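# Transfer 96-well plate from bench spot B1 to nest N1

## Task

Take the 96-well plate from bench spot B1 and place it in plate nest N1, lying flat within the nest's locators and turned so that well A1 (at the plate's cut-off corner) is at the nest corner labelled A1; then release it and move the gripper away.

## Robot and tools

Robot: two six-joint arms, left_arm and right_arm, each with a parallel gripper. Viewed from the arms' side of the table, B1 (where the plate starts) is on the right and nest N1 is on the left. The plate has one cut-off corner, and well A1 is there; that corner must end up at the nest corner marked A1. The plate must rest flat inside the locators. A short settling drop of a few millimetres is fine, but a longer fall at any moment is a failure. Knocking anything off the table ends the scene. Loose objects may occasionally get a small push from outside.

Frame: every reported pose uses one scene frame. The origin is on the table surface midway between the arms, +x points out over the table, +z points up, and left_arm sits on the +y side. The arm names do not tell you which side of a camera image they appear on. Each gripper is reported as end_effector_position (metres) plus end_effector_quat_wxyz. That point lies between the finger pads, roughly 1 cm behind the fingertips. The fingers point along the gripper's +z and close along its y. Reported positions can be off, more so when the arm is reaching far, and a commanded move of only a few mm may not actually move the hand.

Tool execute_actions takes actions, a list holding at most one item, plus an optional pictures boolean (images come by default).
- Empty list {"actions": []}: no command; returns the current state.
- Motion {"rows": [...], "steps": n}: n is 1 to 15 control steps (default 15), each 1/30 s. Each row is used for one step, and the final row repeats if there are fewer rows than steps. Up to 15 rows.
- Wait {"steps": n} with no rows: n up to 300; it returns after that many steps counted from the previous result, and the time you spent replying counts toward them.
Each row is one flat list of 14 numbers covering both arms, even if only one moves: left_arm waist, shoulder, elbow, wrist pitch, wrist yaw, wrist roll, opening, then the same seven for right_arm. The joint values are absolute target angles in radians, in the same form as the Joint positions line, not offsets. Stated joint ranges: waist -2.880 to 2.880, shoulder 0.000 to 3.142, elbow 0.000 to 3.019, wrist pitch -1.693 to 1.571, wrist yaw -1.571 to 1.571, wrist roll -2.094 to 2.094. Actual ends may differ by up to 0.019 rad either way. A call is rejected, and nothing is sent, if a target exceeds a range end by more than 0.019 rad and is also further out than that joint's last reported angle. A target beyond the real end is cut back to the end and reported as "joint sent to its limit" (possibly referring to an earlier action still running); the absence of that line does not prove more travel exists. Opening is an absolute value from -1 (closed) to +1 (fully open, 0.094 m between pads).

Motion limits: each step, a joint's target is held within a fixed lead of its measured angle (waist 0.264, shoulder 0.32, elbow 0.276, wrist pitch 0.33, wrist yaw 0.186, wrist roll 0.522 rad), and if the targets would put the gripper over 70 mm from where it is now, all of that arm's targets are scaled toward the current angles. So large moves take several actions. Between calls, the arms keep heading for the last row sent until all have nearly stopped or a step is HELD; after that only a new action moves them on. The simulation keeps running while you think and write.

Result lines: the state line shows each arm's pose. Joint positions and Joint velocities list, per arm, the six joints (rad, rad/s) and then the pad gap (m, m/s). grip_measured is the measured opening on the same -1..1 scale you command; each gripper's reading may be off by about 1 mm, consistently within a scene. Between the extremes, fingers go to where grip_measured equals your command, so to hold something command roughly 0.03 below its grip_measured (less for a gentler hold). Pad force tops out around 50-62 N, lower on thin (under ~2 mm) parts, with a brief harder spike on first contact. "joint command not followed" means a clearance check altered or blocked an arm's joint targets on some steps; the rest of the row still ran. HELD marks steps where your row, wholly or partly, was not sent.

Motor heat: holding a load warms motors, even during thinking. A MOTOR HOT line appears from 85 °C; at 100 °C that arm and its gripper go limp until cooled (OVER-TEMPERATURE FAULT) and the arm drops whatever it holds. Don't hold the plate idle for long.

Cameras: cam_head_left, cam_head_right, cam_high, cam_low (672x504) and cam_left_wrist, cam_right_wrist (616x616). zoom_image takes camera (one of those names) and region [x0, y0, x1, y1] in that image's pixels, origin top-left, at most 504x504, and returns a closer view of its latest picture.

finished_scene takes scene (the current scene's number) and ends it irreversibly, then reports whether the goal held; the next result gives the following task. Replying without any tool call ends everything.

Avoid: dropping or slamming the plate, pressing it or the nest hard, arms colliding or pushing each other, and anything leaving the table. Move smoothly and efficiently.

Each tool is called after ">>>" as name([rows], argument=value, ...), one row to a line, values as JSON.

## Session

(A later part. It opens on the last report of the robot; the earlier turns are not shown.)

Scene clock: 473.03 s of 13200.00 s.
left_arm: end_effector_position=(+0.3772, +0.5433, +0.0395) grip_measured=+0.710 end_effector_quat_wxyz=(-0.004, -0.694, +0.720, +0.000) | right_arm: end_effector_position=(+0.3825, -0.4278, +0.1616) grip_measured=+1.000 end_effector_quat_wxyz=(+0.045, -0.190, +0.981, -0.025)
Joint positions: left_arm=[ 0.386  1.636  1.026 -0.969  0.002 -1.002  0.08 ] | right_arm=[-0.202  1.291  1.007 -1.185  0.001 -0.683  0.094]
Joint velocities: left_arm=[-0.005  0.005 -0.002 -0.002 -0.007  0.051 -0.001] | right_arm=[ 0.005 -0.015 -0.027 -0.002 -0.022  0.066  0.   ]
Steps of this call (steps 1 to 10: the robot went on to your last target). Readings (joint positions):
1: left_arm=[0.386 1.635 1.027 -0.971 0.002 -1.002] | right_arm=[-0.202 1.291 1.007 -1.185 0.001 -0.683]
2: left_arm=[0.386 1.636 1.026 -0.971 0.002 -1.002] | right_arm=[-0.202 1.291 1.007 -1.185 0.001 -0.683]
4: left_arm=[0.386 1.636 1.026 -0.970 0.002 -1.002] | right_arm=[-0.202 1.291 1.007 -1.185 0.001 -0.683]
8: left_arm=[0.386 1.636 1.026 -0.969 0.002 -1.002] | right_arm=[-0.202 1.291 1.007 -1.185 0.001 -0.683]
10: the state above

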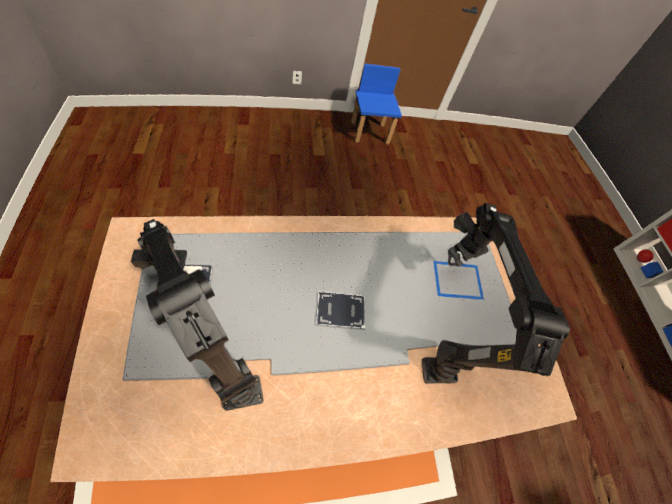

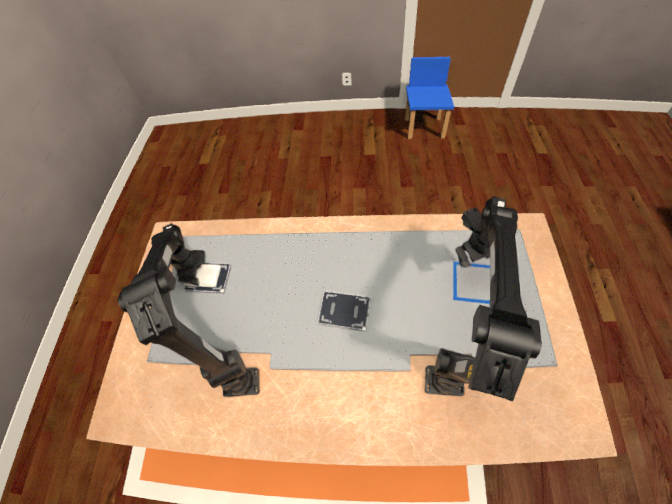

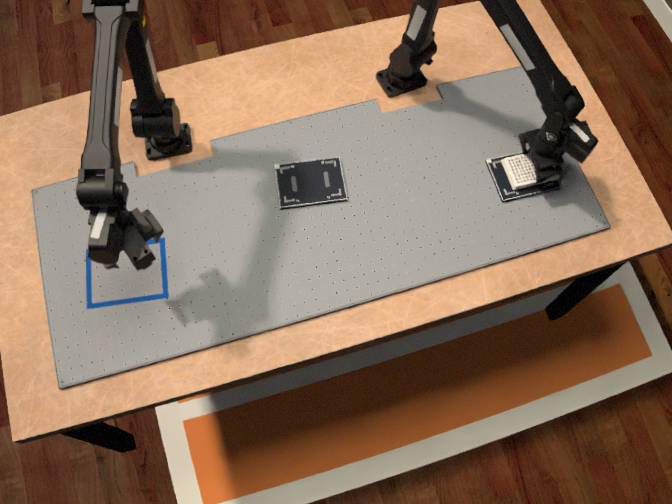

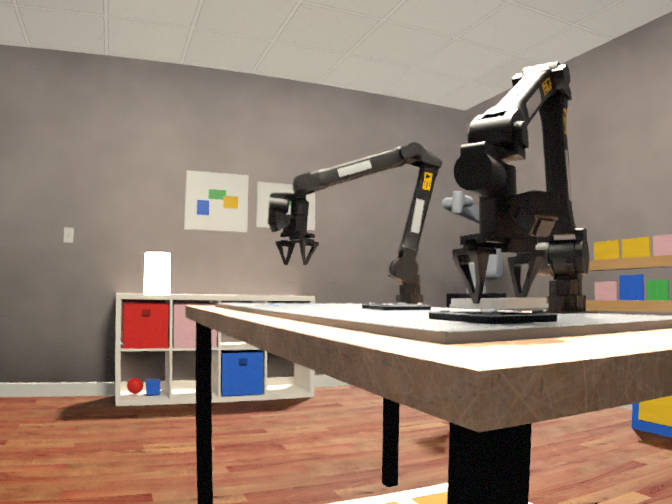

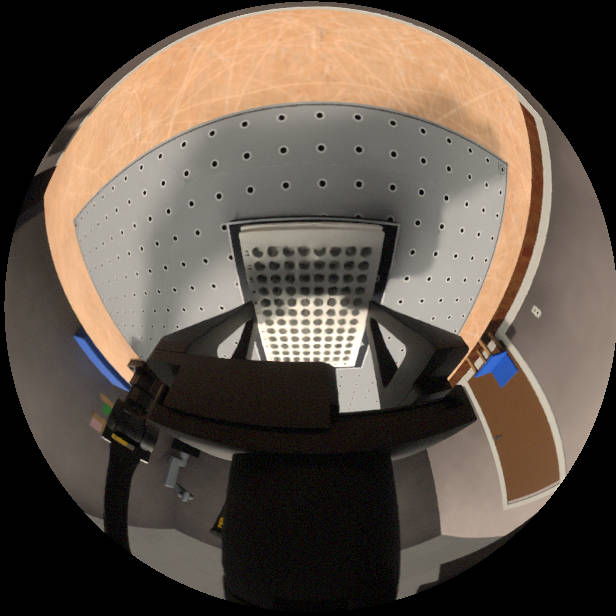

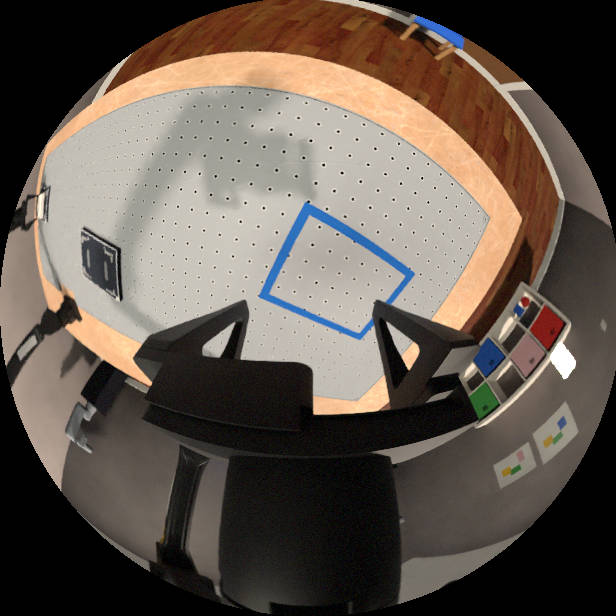

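>>> execute_actions([
  {"rows":[[0.38,1.630,1.025,-0.955,0,-0.995,0.68,-0.2,1.3,1.0,-1.19,0,-0.67,1],[0.38,1.620,1.025,-0.955,0,-1.0,0.68,-0.2,1.3,1.0,-1.19,0,-0.67,1],[0.379,1.610,1.025,-0.955,0,-1.005,0.68,-0.2,1.3,1.0,-1.19,0,-0.67,1],[0.377,1.602,1.025,-0.955,0,-1.01,0.68,-0.2,1.3,1.0,-1.19,0,-0.67,1],[0.374,1.596,1.025,-0.955,0,-1.015,0.68,-0.2,1.3,1.0,-1.19,0,-0.67,1],[0.370,1.592,1.025,-0.955,0,-1.02,0.68,-0.2,1.3,1.0,-1.19,0,-0.67,1],[0.366,1.590,1.023,-0.955,0,-1.025,0.68,-0.2,1.3,1.0,-1.19,0,-0.67,1],[0.362,1.590,1.021,-0.955,0,-1.03,0.68,-0.2,1.3,1.0,-1.19,0,-0.67,1],[0.358,1.590,1.019,-0.955,0,-1.033,0.68,-0.2,1.3,1.0,-1.19,0,-0.67,1],[0.355,1.590,1.017,-0.955,0,-1.035,0.68,-0.2,1.3,1.0,-1.19,0,-0.67,1],[0.353,1.590,1.015,-0.953,0,-1.035,0.68,-0.2,1.3,1.0,-1.19,0,-0.67,1],[0.351,1.590,1.013,-0.951,0,-1.035,0.68,-0.2,1.3,1.0,-1.19,0,-0.67,1],[0.350,1.590,1.012,-0.950,0,-1.035,0.68,-0.2,1.3,1.0,-1.19,0,-0.67,1]],"steps":15},
], pictures=false)

>>> execute_actions([
  {"steps":10},
])

>>> zoom_image(camera="cam_left_wrist", region=[210,180,420,320])

>>> zoom_image(camera="cam_low", region=[420,250,570,335])

>>> zoom_image(camera="cam_high", region=[470,130,580,215])

Scene clock: 501.97 s of 13200.00 s.
left_arm: end_effector_position=(+0.3819, +0.5308, +0.0423) grip_measured=+0.710 end_effector_quat_wxyz=(+0.000, -0.691, +0.723, -0.001) | right_arm: end_effector_position=(+0.3825, -0.4278, +0.1616) grip_measured=+1.000 end_effector_quat_wxyz=(+0.045, -0.190, +0.981, -0.025)
Joint positions: left_arm=[ 0.355  1.622  1.017 -0.965  0.002 -1.024  0.08 ] | right_arm=[-0.202  1.291  1.007 -1.185  0.001 -0.683  0.094]
Joint velocities: left_arm=[-0.083  0.005 -0.022 -0.012  0.007 -0.081 -0.001] | right_arm=[-0.015 -0.015 -0.017 -0.002 -0.037  0.051  0.   ]
Steps of this call (steps 1 to 15: the robot went on to your last target; steps 16 to 90: nothing new was sent; then 25.43 s passed at rest; steps 91 to 105: all 15 steps of this action). Readings (joint positions):
91: left_arm=[0.386 1.636 1.026 -0.969 0.002 -1.002] | right_arm=[-0.202 1.291 1.007 -1.185 0.001 -0.683]
92: left_arm=[0.386 1.636 1.026 -0.969 0.002 -1.002] | right_arm=[-0.202 1.291 1.007 -1.185 0.001 -0.683]
94: left_arm=[0.386 1.636 1.026 -0.969 0.002 -1.002] | right_arm=[-0.202 1.291 1.007 -1.185 0.001 -0.683]
98: left_arm=[0.381 1.633 1.026 -0.969 0.002 -1.010] | right_arm=[-0.202 1.291 1.007 -1.185 0.001 -0.683]
105: the state above

Scene clock: 502.30 s of 13200.00 s.
left_arm: end_effector_position=(+0.3816, +0.5296, +0.0417) grip_measured=+0.710 end_effector_quat_wxyz=(-0.001, -0.691, +0.722, -0.001) | right_arm: end_effector_position=(+0.3825, -0.4278, +0.1616) grip_measured=+1.000 end_effector_quat_wxyz=(+0.045, -0.190, +0.981, -0.025)
Joint positions: left_arm=[ 0.353  1.622  1.015 -0.965  0.002 -1.028  0.08 ] | right_arm=[-0.202  1.291  1.007 -1.185  0.001 -0.683  0.094]
Joint velocities: left_arm=[-0.015 -0.015  0.002  0.007 -0.022 -0.007  0.   ] | right_arm=[ 0.005 -0.005 -0.012  0.012  0.007  0.037  0.   ]
Steps of this call (steps 1 to 10: the robot went on to your last target). Readings (joint positions):
1: left_arm=[0.353 1.622 1.016 -0.965 0.002 -1.025] | right_arm=[-0.202 1.291 1.007 -1.185 0.001 -0.683]
2: left_arm=[0.353 1.622 1.016 -0.965 0.002 -1.026] | right_arm=[-0.202 1.291 1.007 -1.185 0.001 -0.683]
4: left_arm=[0.353 1.622 1.015 -0.965 0.002 -1.026] | right_arm=[-0.202 1.291 1.007 -1.185 0.001 -0.683]
8: left_arm=[0.353 1.622 1.015 -0.965 0.002 -1.028] | right_arm=[-0.202 1.291 1.007 -1.185 0.001 -0.683]
10: the state above

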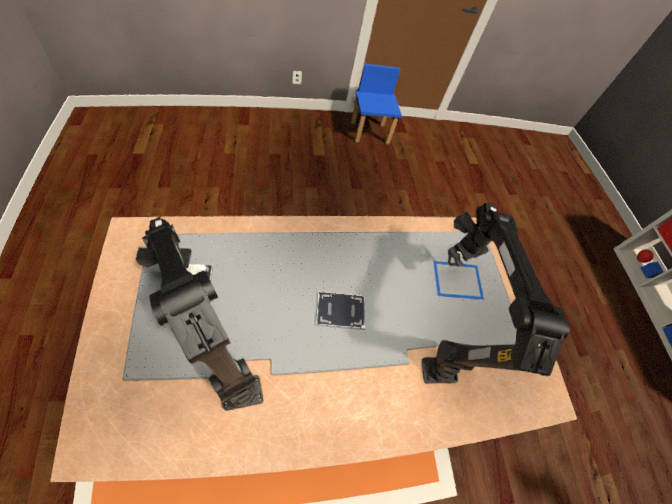

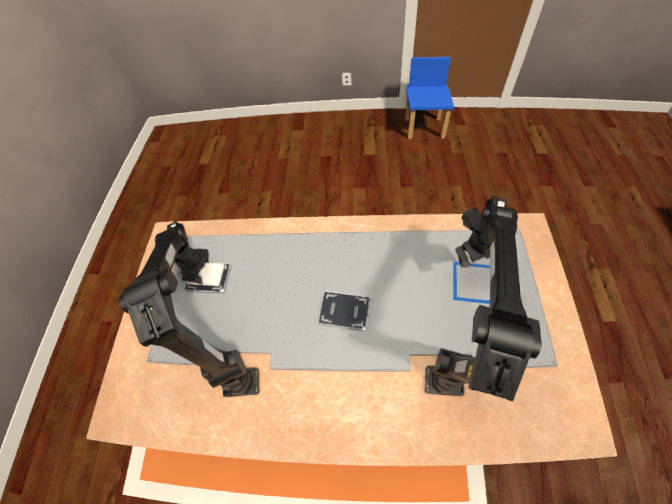

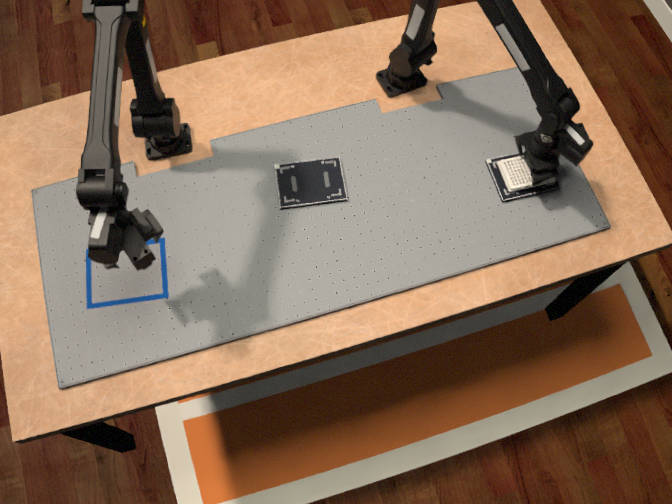

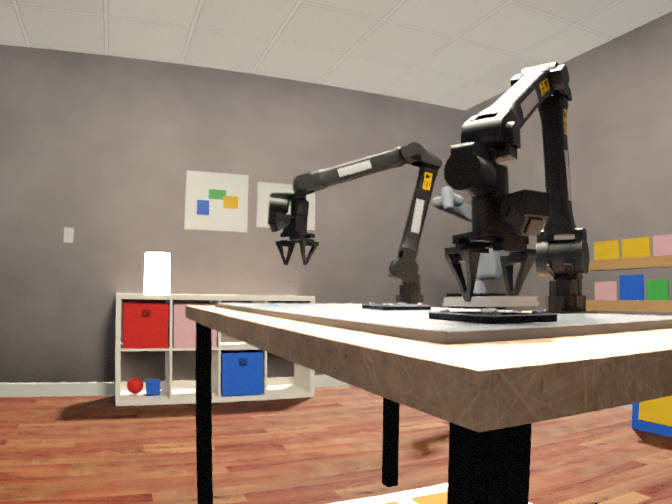

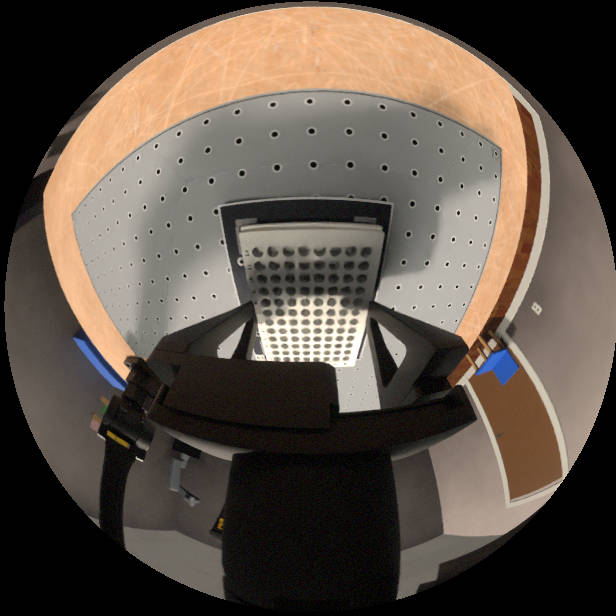

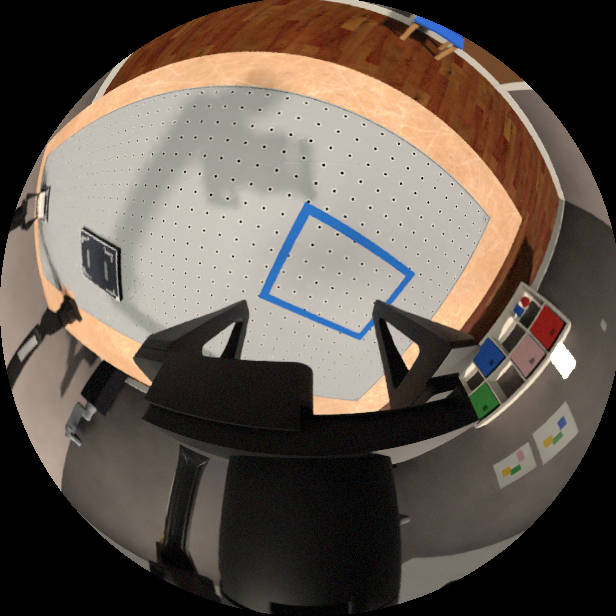

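Region (210, 180, 420, 320) of cam_left_wrist's 616x616 image, scaled by 2.400, with more detail than that image has.

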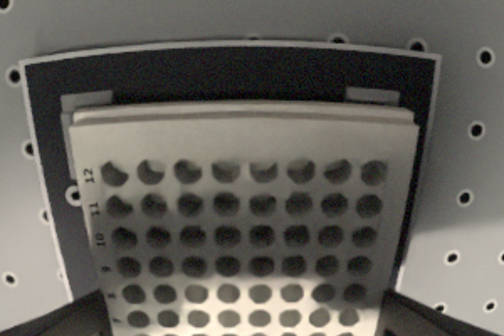

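Region (420, 250, 570, 335) of cam_low's 672x504 image, scaled by 3.360, with more detail than that image has; it fills the top 286 rows of this view, and the rest is white.

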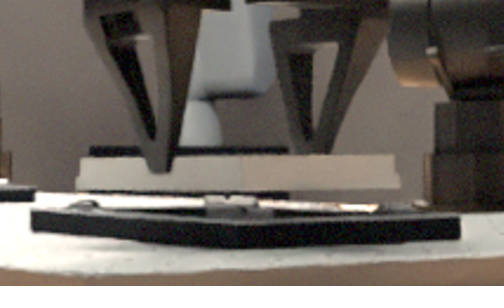

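Region (470, 130, 580, 215) of cam_high's 672x504 image, scaled by 4.582, with more detail than that image has; it fills the top 389 rows of this view, and the rest is white.

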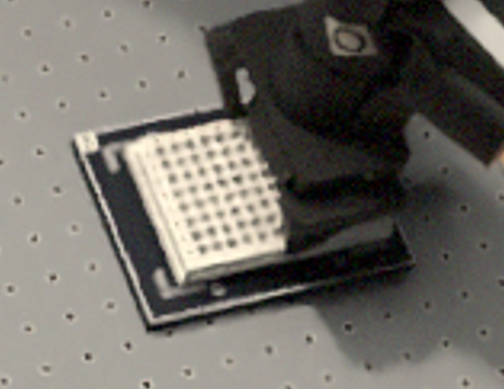

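>>> execute_actions([
  {"rows":[[0.35,1.595,1.009,-0.948,0,-1.035,0.68,-0.2,1.3,1.0,-1.19,0,-0.67,1],[0.35,1.60,1.006,-0.945,0,-1.035,0.68,-0.2,1.3,1.0,-1.19,0,-0.67,1],[0.35,1.605,1.003,-0.942,0,-1.035,0.68,-0.2,1.3,1.0,-1.19,0,-0.67,1],[0.35,1.61,1.000,-0.939,0,-1.035,0.68,-0.2,1.3,1.0,-1.19,0,-0.67,1],[0.35,1.615,0.998,-0.936,0,-1.035,0.68,-0.2,1.3,1.0,-1.19,0,-0.67,1],[0.35,1.62,0.997,-0.935,0,-1.035,0.68,-0.2,1.3,1.0,-1.19,0,-0.67,1]],"steps":15},
])

>>> zoom_image(camera="cam_left_wrist", region=[210,180,420,320])

>>> zoom_image(camera="cam_low", region=[420,250,570,335])

>>> zoom_image(camera="cam_high", region=[470,130,580,215])

Scene clock: 513.80 s of 13200.00 s.
left_arm: end_effector_position=(+0.3787, +0.5280, +0.0368) grip_measured=+0.710 end_effector_quat_wxyz=(-0.001, -0.692, +0.722, -0.001) | right_arm: end_effector_position=(+0.3825, -0.4278, +0.1616) grip_measured=+1.000 end_effector_quat_wxyz=(+0.045, -0.190, +0.981, -0.025)
Joint positions: left_arm=[ 0.353  1.622  1.    -0.949  0.002 -1.028  0.08 ] | right_arm=[-0.202  1.291  1.007 -1.185  0.001 -0.683  0.094]
Joint velocities: left_arm=[-0.015  0.005  0.012  0.012 -0.066 -0.037  0.   ] | right_arm=[-0.005 -0.005  0.027  0.007  0.022  0.007  0.   ]
Steps of this call (steps 1 to 15: the robot went on to your last target; steps 16 to 90: nothing new was sent; then 8.00 s passed at rest; steps 91 to 105: all 15 steps of this action). Readings (joint positions):
91: left_arm=[0.353 1.622 1.015 -0.965 0.002 -1.028] | right_arm=[-0.202 1.291 1.007 -1.185 0.001 -0.683]
92: left_arm=[0.353 1.622 1.014 -0.963 0.002 -1.028] | right_arm=[-0.202 1.291 1.007 -1.185 0.001 -0.683]
94: left_arm=[0.353 1.622 1.011 -0.957 0.002 -1.028] | right_arm=[-0.202 1.291 1.007 -1.185 0.001 -0.683]
98: left_arm=[0.353 1.622 1.001 -0.951 0.002 -1.028] | right_arm=[-0.202 1.291 1.007 -1.185 0.001 -0.683]
105: the state above

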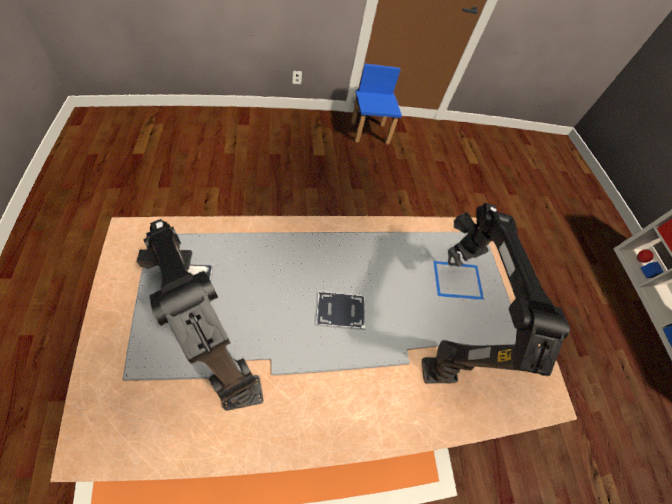

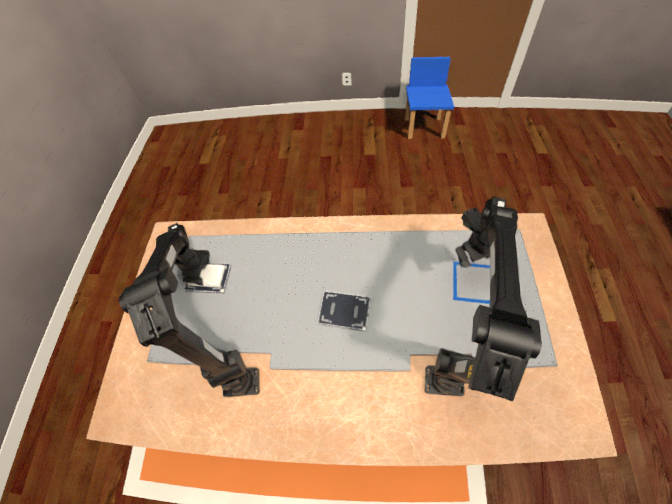

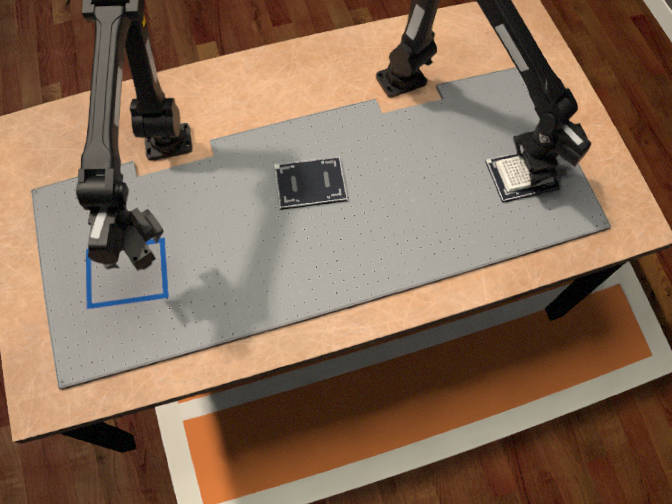

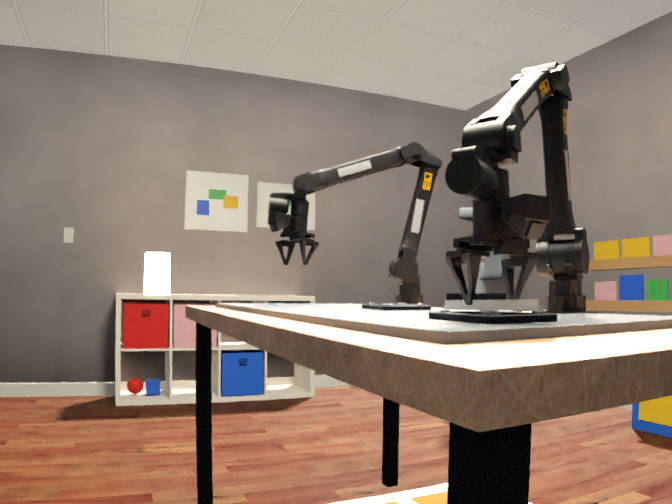

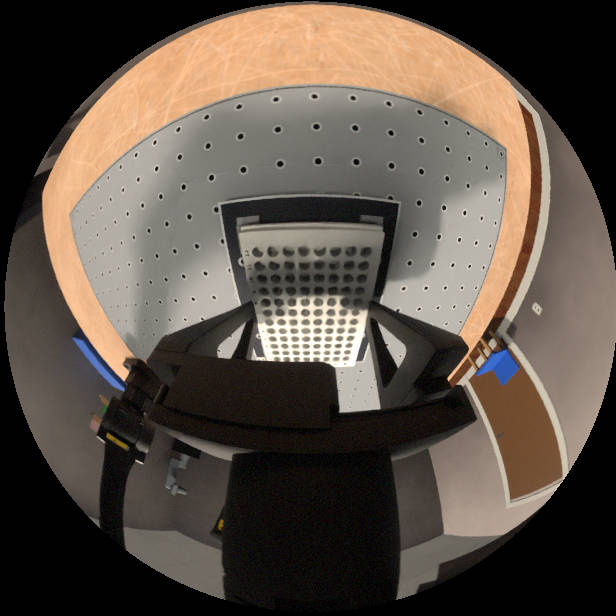

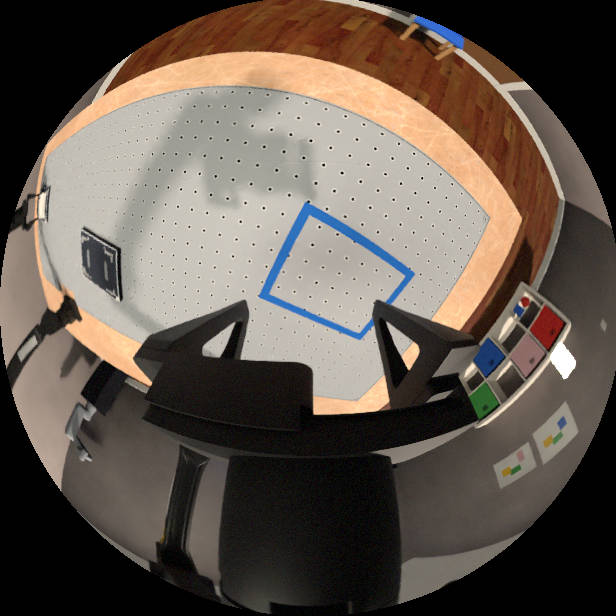

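Region (210, 180, 420, 320) of cam_left_wrist's 616x616 image, scaled by 2.400, with more detail than that image has.

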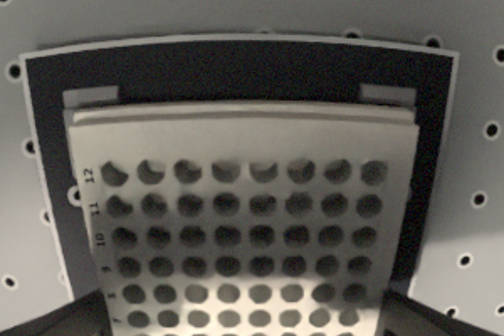

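Region (420, 250, 570, 335) of cam_low's 672x504 image, scaled by 3.360, with more detail than that image has; it fills the top 286 rows of this view, and the rest is white.

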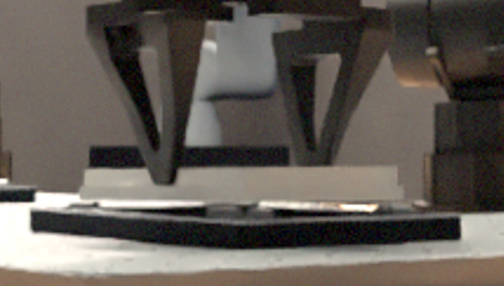

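Region (470, 130, 580, 215) of cam_high's 672x504 image, scaled by 4.582, with more detail than that image has; it fills the top 389 rows of this view, and the rest is white.

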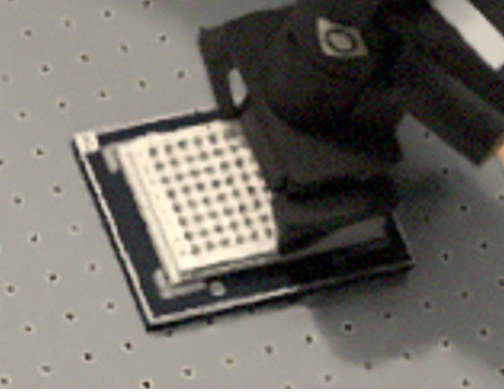

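>>> zoom_image(camera="cam_left_wrist", region=[225,205,285,255])

>>> zoom_image(camera="cam_left_wrist", region=[340,205,400,255])

>>> zoom_image(camera="cam_low", region=[430,290,500,325])

>>> zoom_image(camera="cam_low", region=[490,290,560,325])

Region (225, 205, 285, 255) of cam_left_wrist's 616x616 image, scaled by 8.400, with more detail than that image has.

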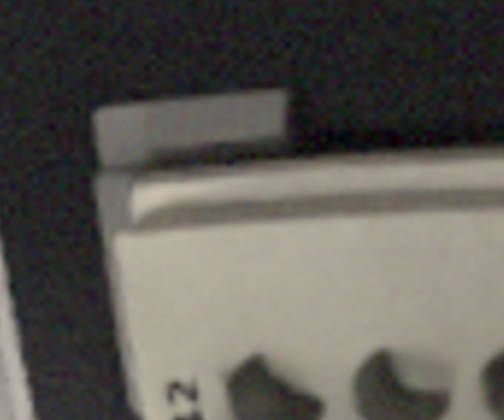

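Region (340, 205, 400, 255) of cam_left_wrist's 616x616 image, scaled by 8.400, with more detail than that image has.

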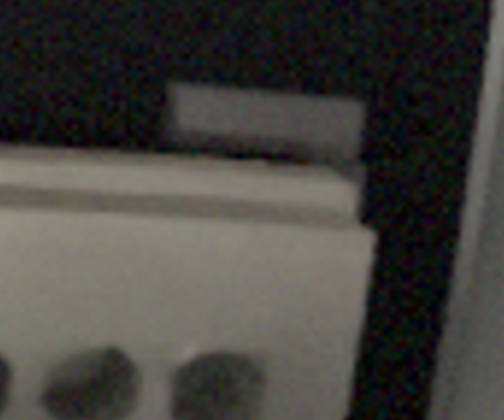

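Region (430, 290, 500, 325) of cam_low's 672x504 image, scaled by 7.200, with more detail than that image has.

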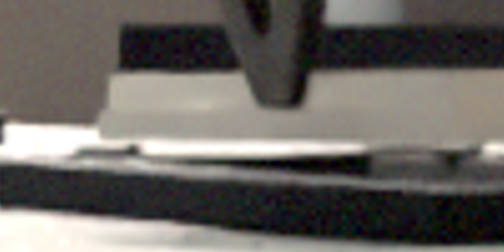

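Region (490, 290, 560, 325) of cam_low's 672x504 image, scaled by 7.200, with more detail than that image has.

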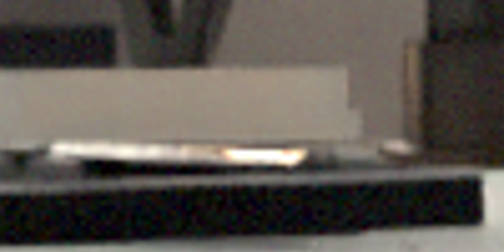

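>>> execute_actions([
  {"rows":[[0.35,1.62,0.995,-0.935,0,-1.035,0.68,-0.2,1.3,1.0,-1.19,0,-0.67,1],[0.35,1.62,0.9935,-0.934,0,-1.035,0.68,-0.2,1.3,1.0,-1.19,0,-0.67,1]],"steps":12},
])

>>> zoom_image(camera="cam_left_wrist", region=[225,205,285,255])

>>> zoom_image(camera="cam_left_wrist", region=[340,205,400,255])

>>> zoom_image(camera="cam_high", region=[480,145,540,205])

Scene clock: 530.33 s of 13200.00 s.
left_arm: end_effector_position=(+0.3787, +0.5280, +0.0368) grip_measured=+0.710 end_effector_quat_wxyz=(-0.001, -0.692, +0.722, -0.001) | right_arm: end_effector_position=(+0.3825, -0.4278, +0.1616) grip_measured=+1.000 end_effector_quat_wxyz=(+0.045, -0.190, +0.981, -0.025)
Joint positions: left_arm=[ 0.353  1.622  1.    -0.949  0.002 -1.028  0.08 ] | right_arm=[-0.202  1.291  1.007 -1.185  0.001 -0.683  0.094]
Joint velocities: left_arm=[ 0.005 -0.005  0.002 -0.007  0.007 -0.051 -0.001] | right_arm=[-0.015 -0.005  0.007 -0.012  0.037  0.022  0.   ]
Steps of this call (steps 1 to 15: the robot went on to your last target; steps 16 to 90: nothing new was sent; then 13.13 s passed at rest; steps 91 to 102: all 12 steps of this action). Readings (joint positions):
91: left_arm=[0.353 1.622 1.000 -0.949 0.002 -1.028] | right_arm=[-0.202 1.291 1.007 -1.185 0.001 -0.683]
92: left_arm=[0.353 1.622 1.000 -0.949 0.002 -1.028] | right_arm=[-0.202 1.291 1.007 -1.185 0.001 -0.683]
94: left_arm=[0.353 1.622 1.000 -0.949 0.002 -1.028] | right_arm=[-0.202 1.291 1.007 -1.185 0.001 -0.683]
98: left_arm=[0.353 1.622 1.000 -0.949 0.002 -1.028] | right_arm=[-0.202 1.291 1.007 -1.185 0.001 -0.683]
102: the state above

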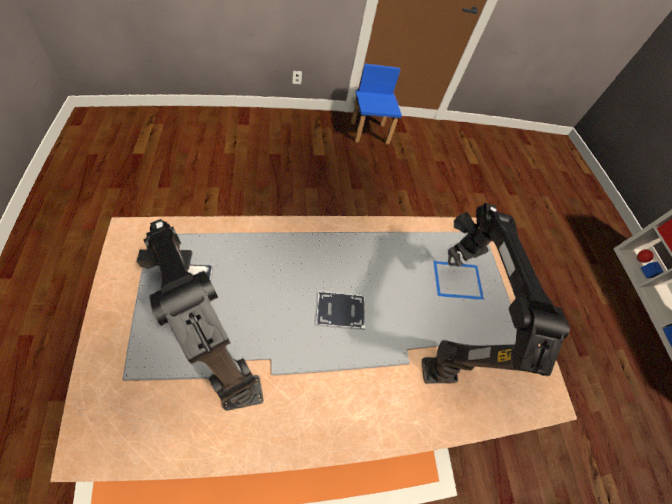

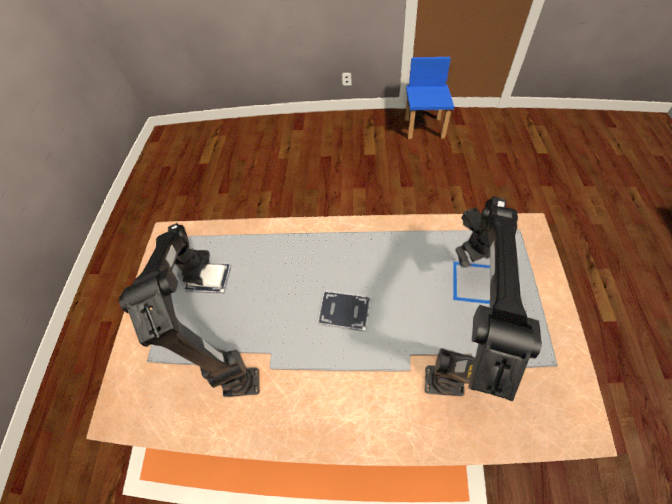

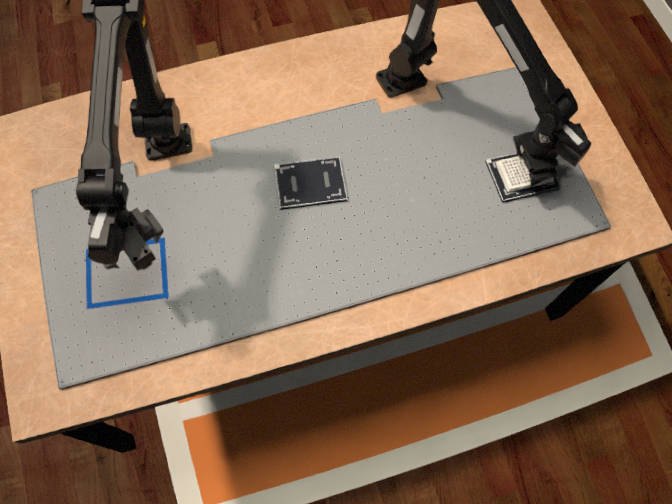

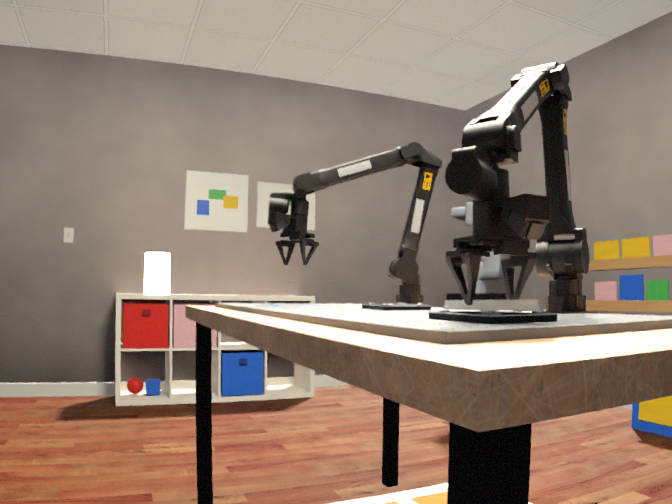

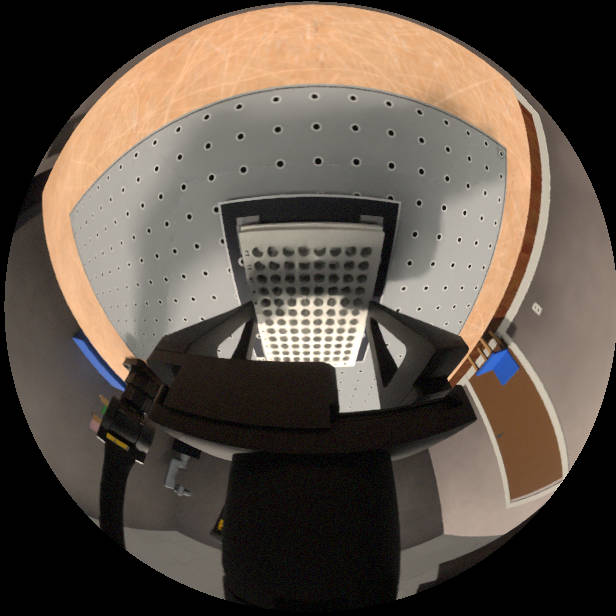

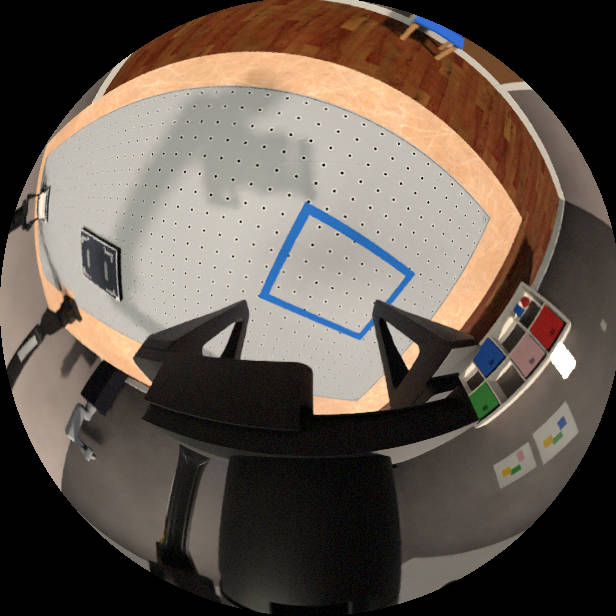

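Region (225, 205, 285, 255) of cam_left_wrist's 616x616 image, scaled by 8.400, with more detail than that image has.

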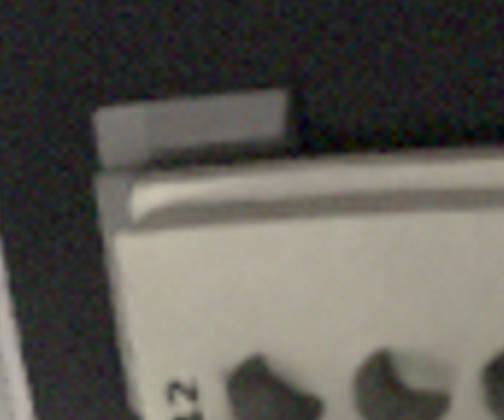

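Region (340, 205, 400, 255) of cam_left_wrist's 616x616 image, scaled by 8.400, with more detail than that image has.

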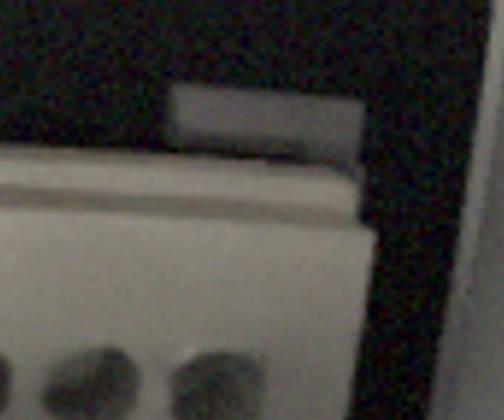

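Region (480, 145, 540, 205) of cam_high's 672x504 image, scaled by 8.400, with more detail than that image has.

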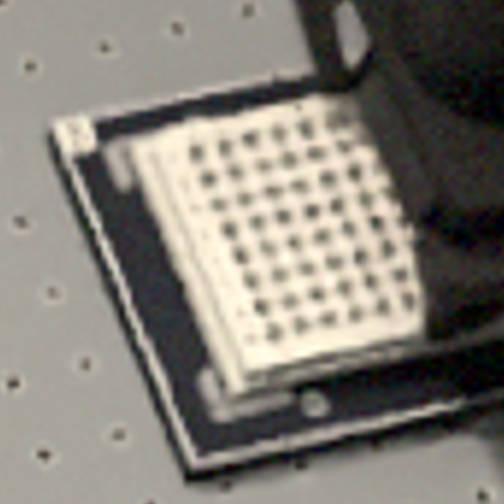

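>>> execute_actions([
  {"rows":[[0.35,1.62,0.989,-0.933,0,-1.035,0.68,-0.2,1.3,1.0,-1.19,0,-0.67,1],[0.35,1.62,0.989,-0.932,0,-1.035,0.68,-0.2,1.3,1.0,-1.19,0,-0.67,1],[0.35,1.62,0.990,-0.932,0,-1.035,0.68,-0.2,1.3,1.0,-1.19,0,-0.67,1],[0.35,1.62,0.992,-0.932,0,-1.035,0.68,-0.2,1.3,1.0,-1.19,0,-0.67,1]],"steps":12},
])

>>> zoom_image(camera="cam_left_wrist", region=[225,205,285,255])

>>> zoom_image(camera="cam_left_wrist", region=[340,205,400,255])

>>> zoom_image(camera="cam_low", region=[430,290,500,325])

Scene clock: 536.90 s of 13200.00 s.
left_arm: end_effector_position=(+0.3770, +0.5271, +0.0352) grip_measured=+0.710 end_effector_quat_wxyz=(-0.002, -0.692, +0.722, -0.000) | right_arm: end_effector_position=(+0.3825, -0.4278, +0.1616) grip_measured=+1.000 end_effector_quat_wxyz=(+0.045, -0.190, +0.981, -0.025)
Joint positions: left_arm=[ 0.353  1.622  0.994 -0.947  0.002 -1.028  0.08 ] | right_arm=[-0.202  1.291  1.007 -1.185  0.001 -0.683  0.094]
Joint velocities: left_arm=[ 0.005  0.005  0.002 -0.022 -0.095  0.051 -0.   ] | right_arm=[-0.005 -0.005 -0.002  0.007 -0.037 -0.022  0.   ]
Steps of this call (steps 1 to 15: the robot went on to your last target; steps 16 to 90: nothing new was sent; then 3.17 s passed at rest; steps 91 to 102: all 12 steps of this action). Readings (joint positions):
91: left_arm=[0.353 1.622 0.999 -0.949 0.002 -1.028] | right_arm=[-0.202 1.291 1.007 -1.185 0.001 -0.683]
92: left_arm=[0.353 1.622 0.998 -0.948 0.002 -1.028] | right_arm=[-0.202 1.291 1.007 -1.185 0.001 -0.683]
94: left_arm=[0.353 1.622 0.995 -0.947 0.002 -1.028] | right_arm=[-0.202 1.291 1.007 -1.185 0.001 -0.683]
98: left_arm=[0.353 1.622 0.994 -0.947 0.002 -1.028] | right_arm=[-0.202 1.291 1.007 -1.185 0.001 -0.683]
102: the state above

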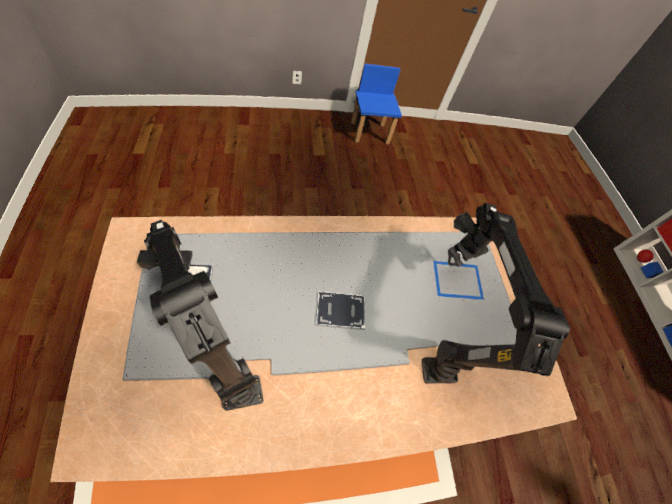

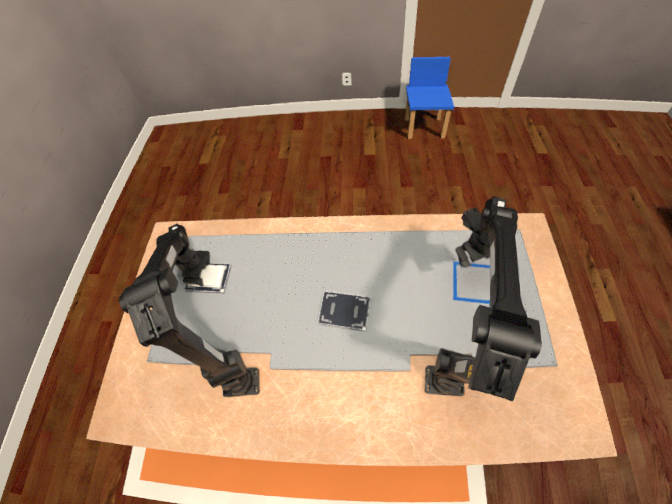

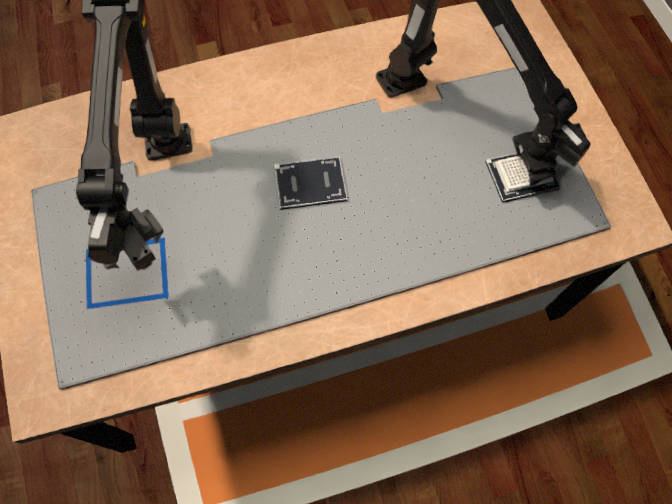

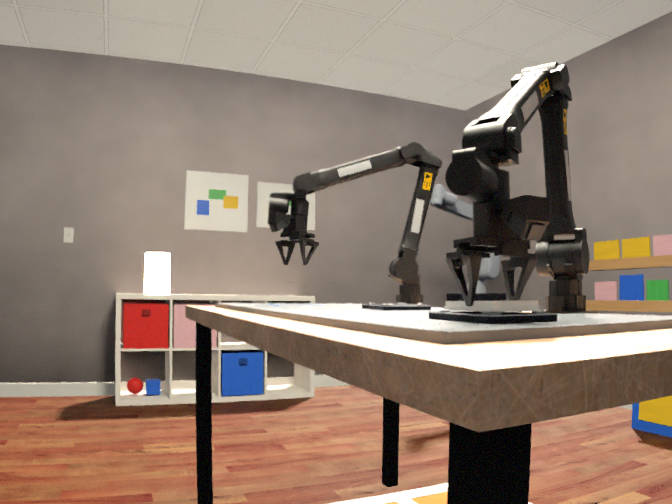

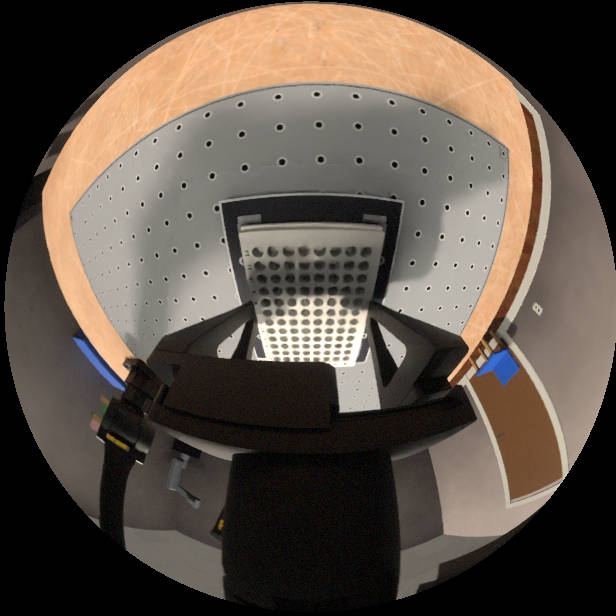

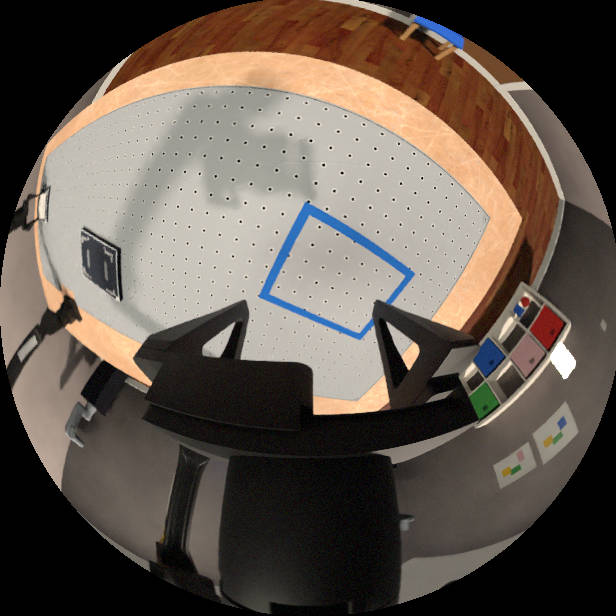

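Region (225, 205, 285, 255) of cam_left_wrist's 616x616 image, scaled by 8.400, with more detail than that image has.

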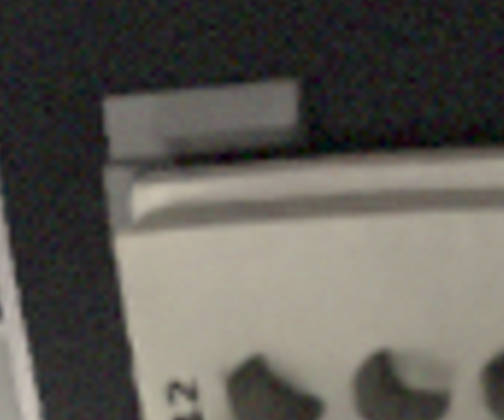

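Region (340, 205, 400, 255) of cam_left_wrist's 616x616 image, scaled by 8.400, with more detail than that image has.

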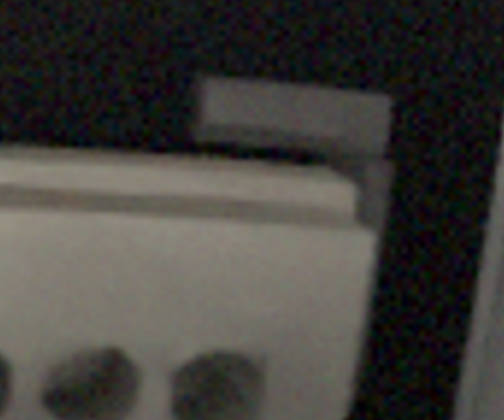

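Region (430, 290, 500, 325) of cam_low's 672x504 image, scaled by 7.200, with more detail than that image has.

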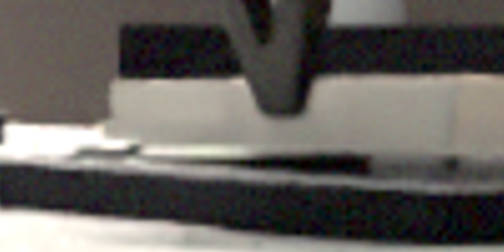

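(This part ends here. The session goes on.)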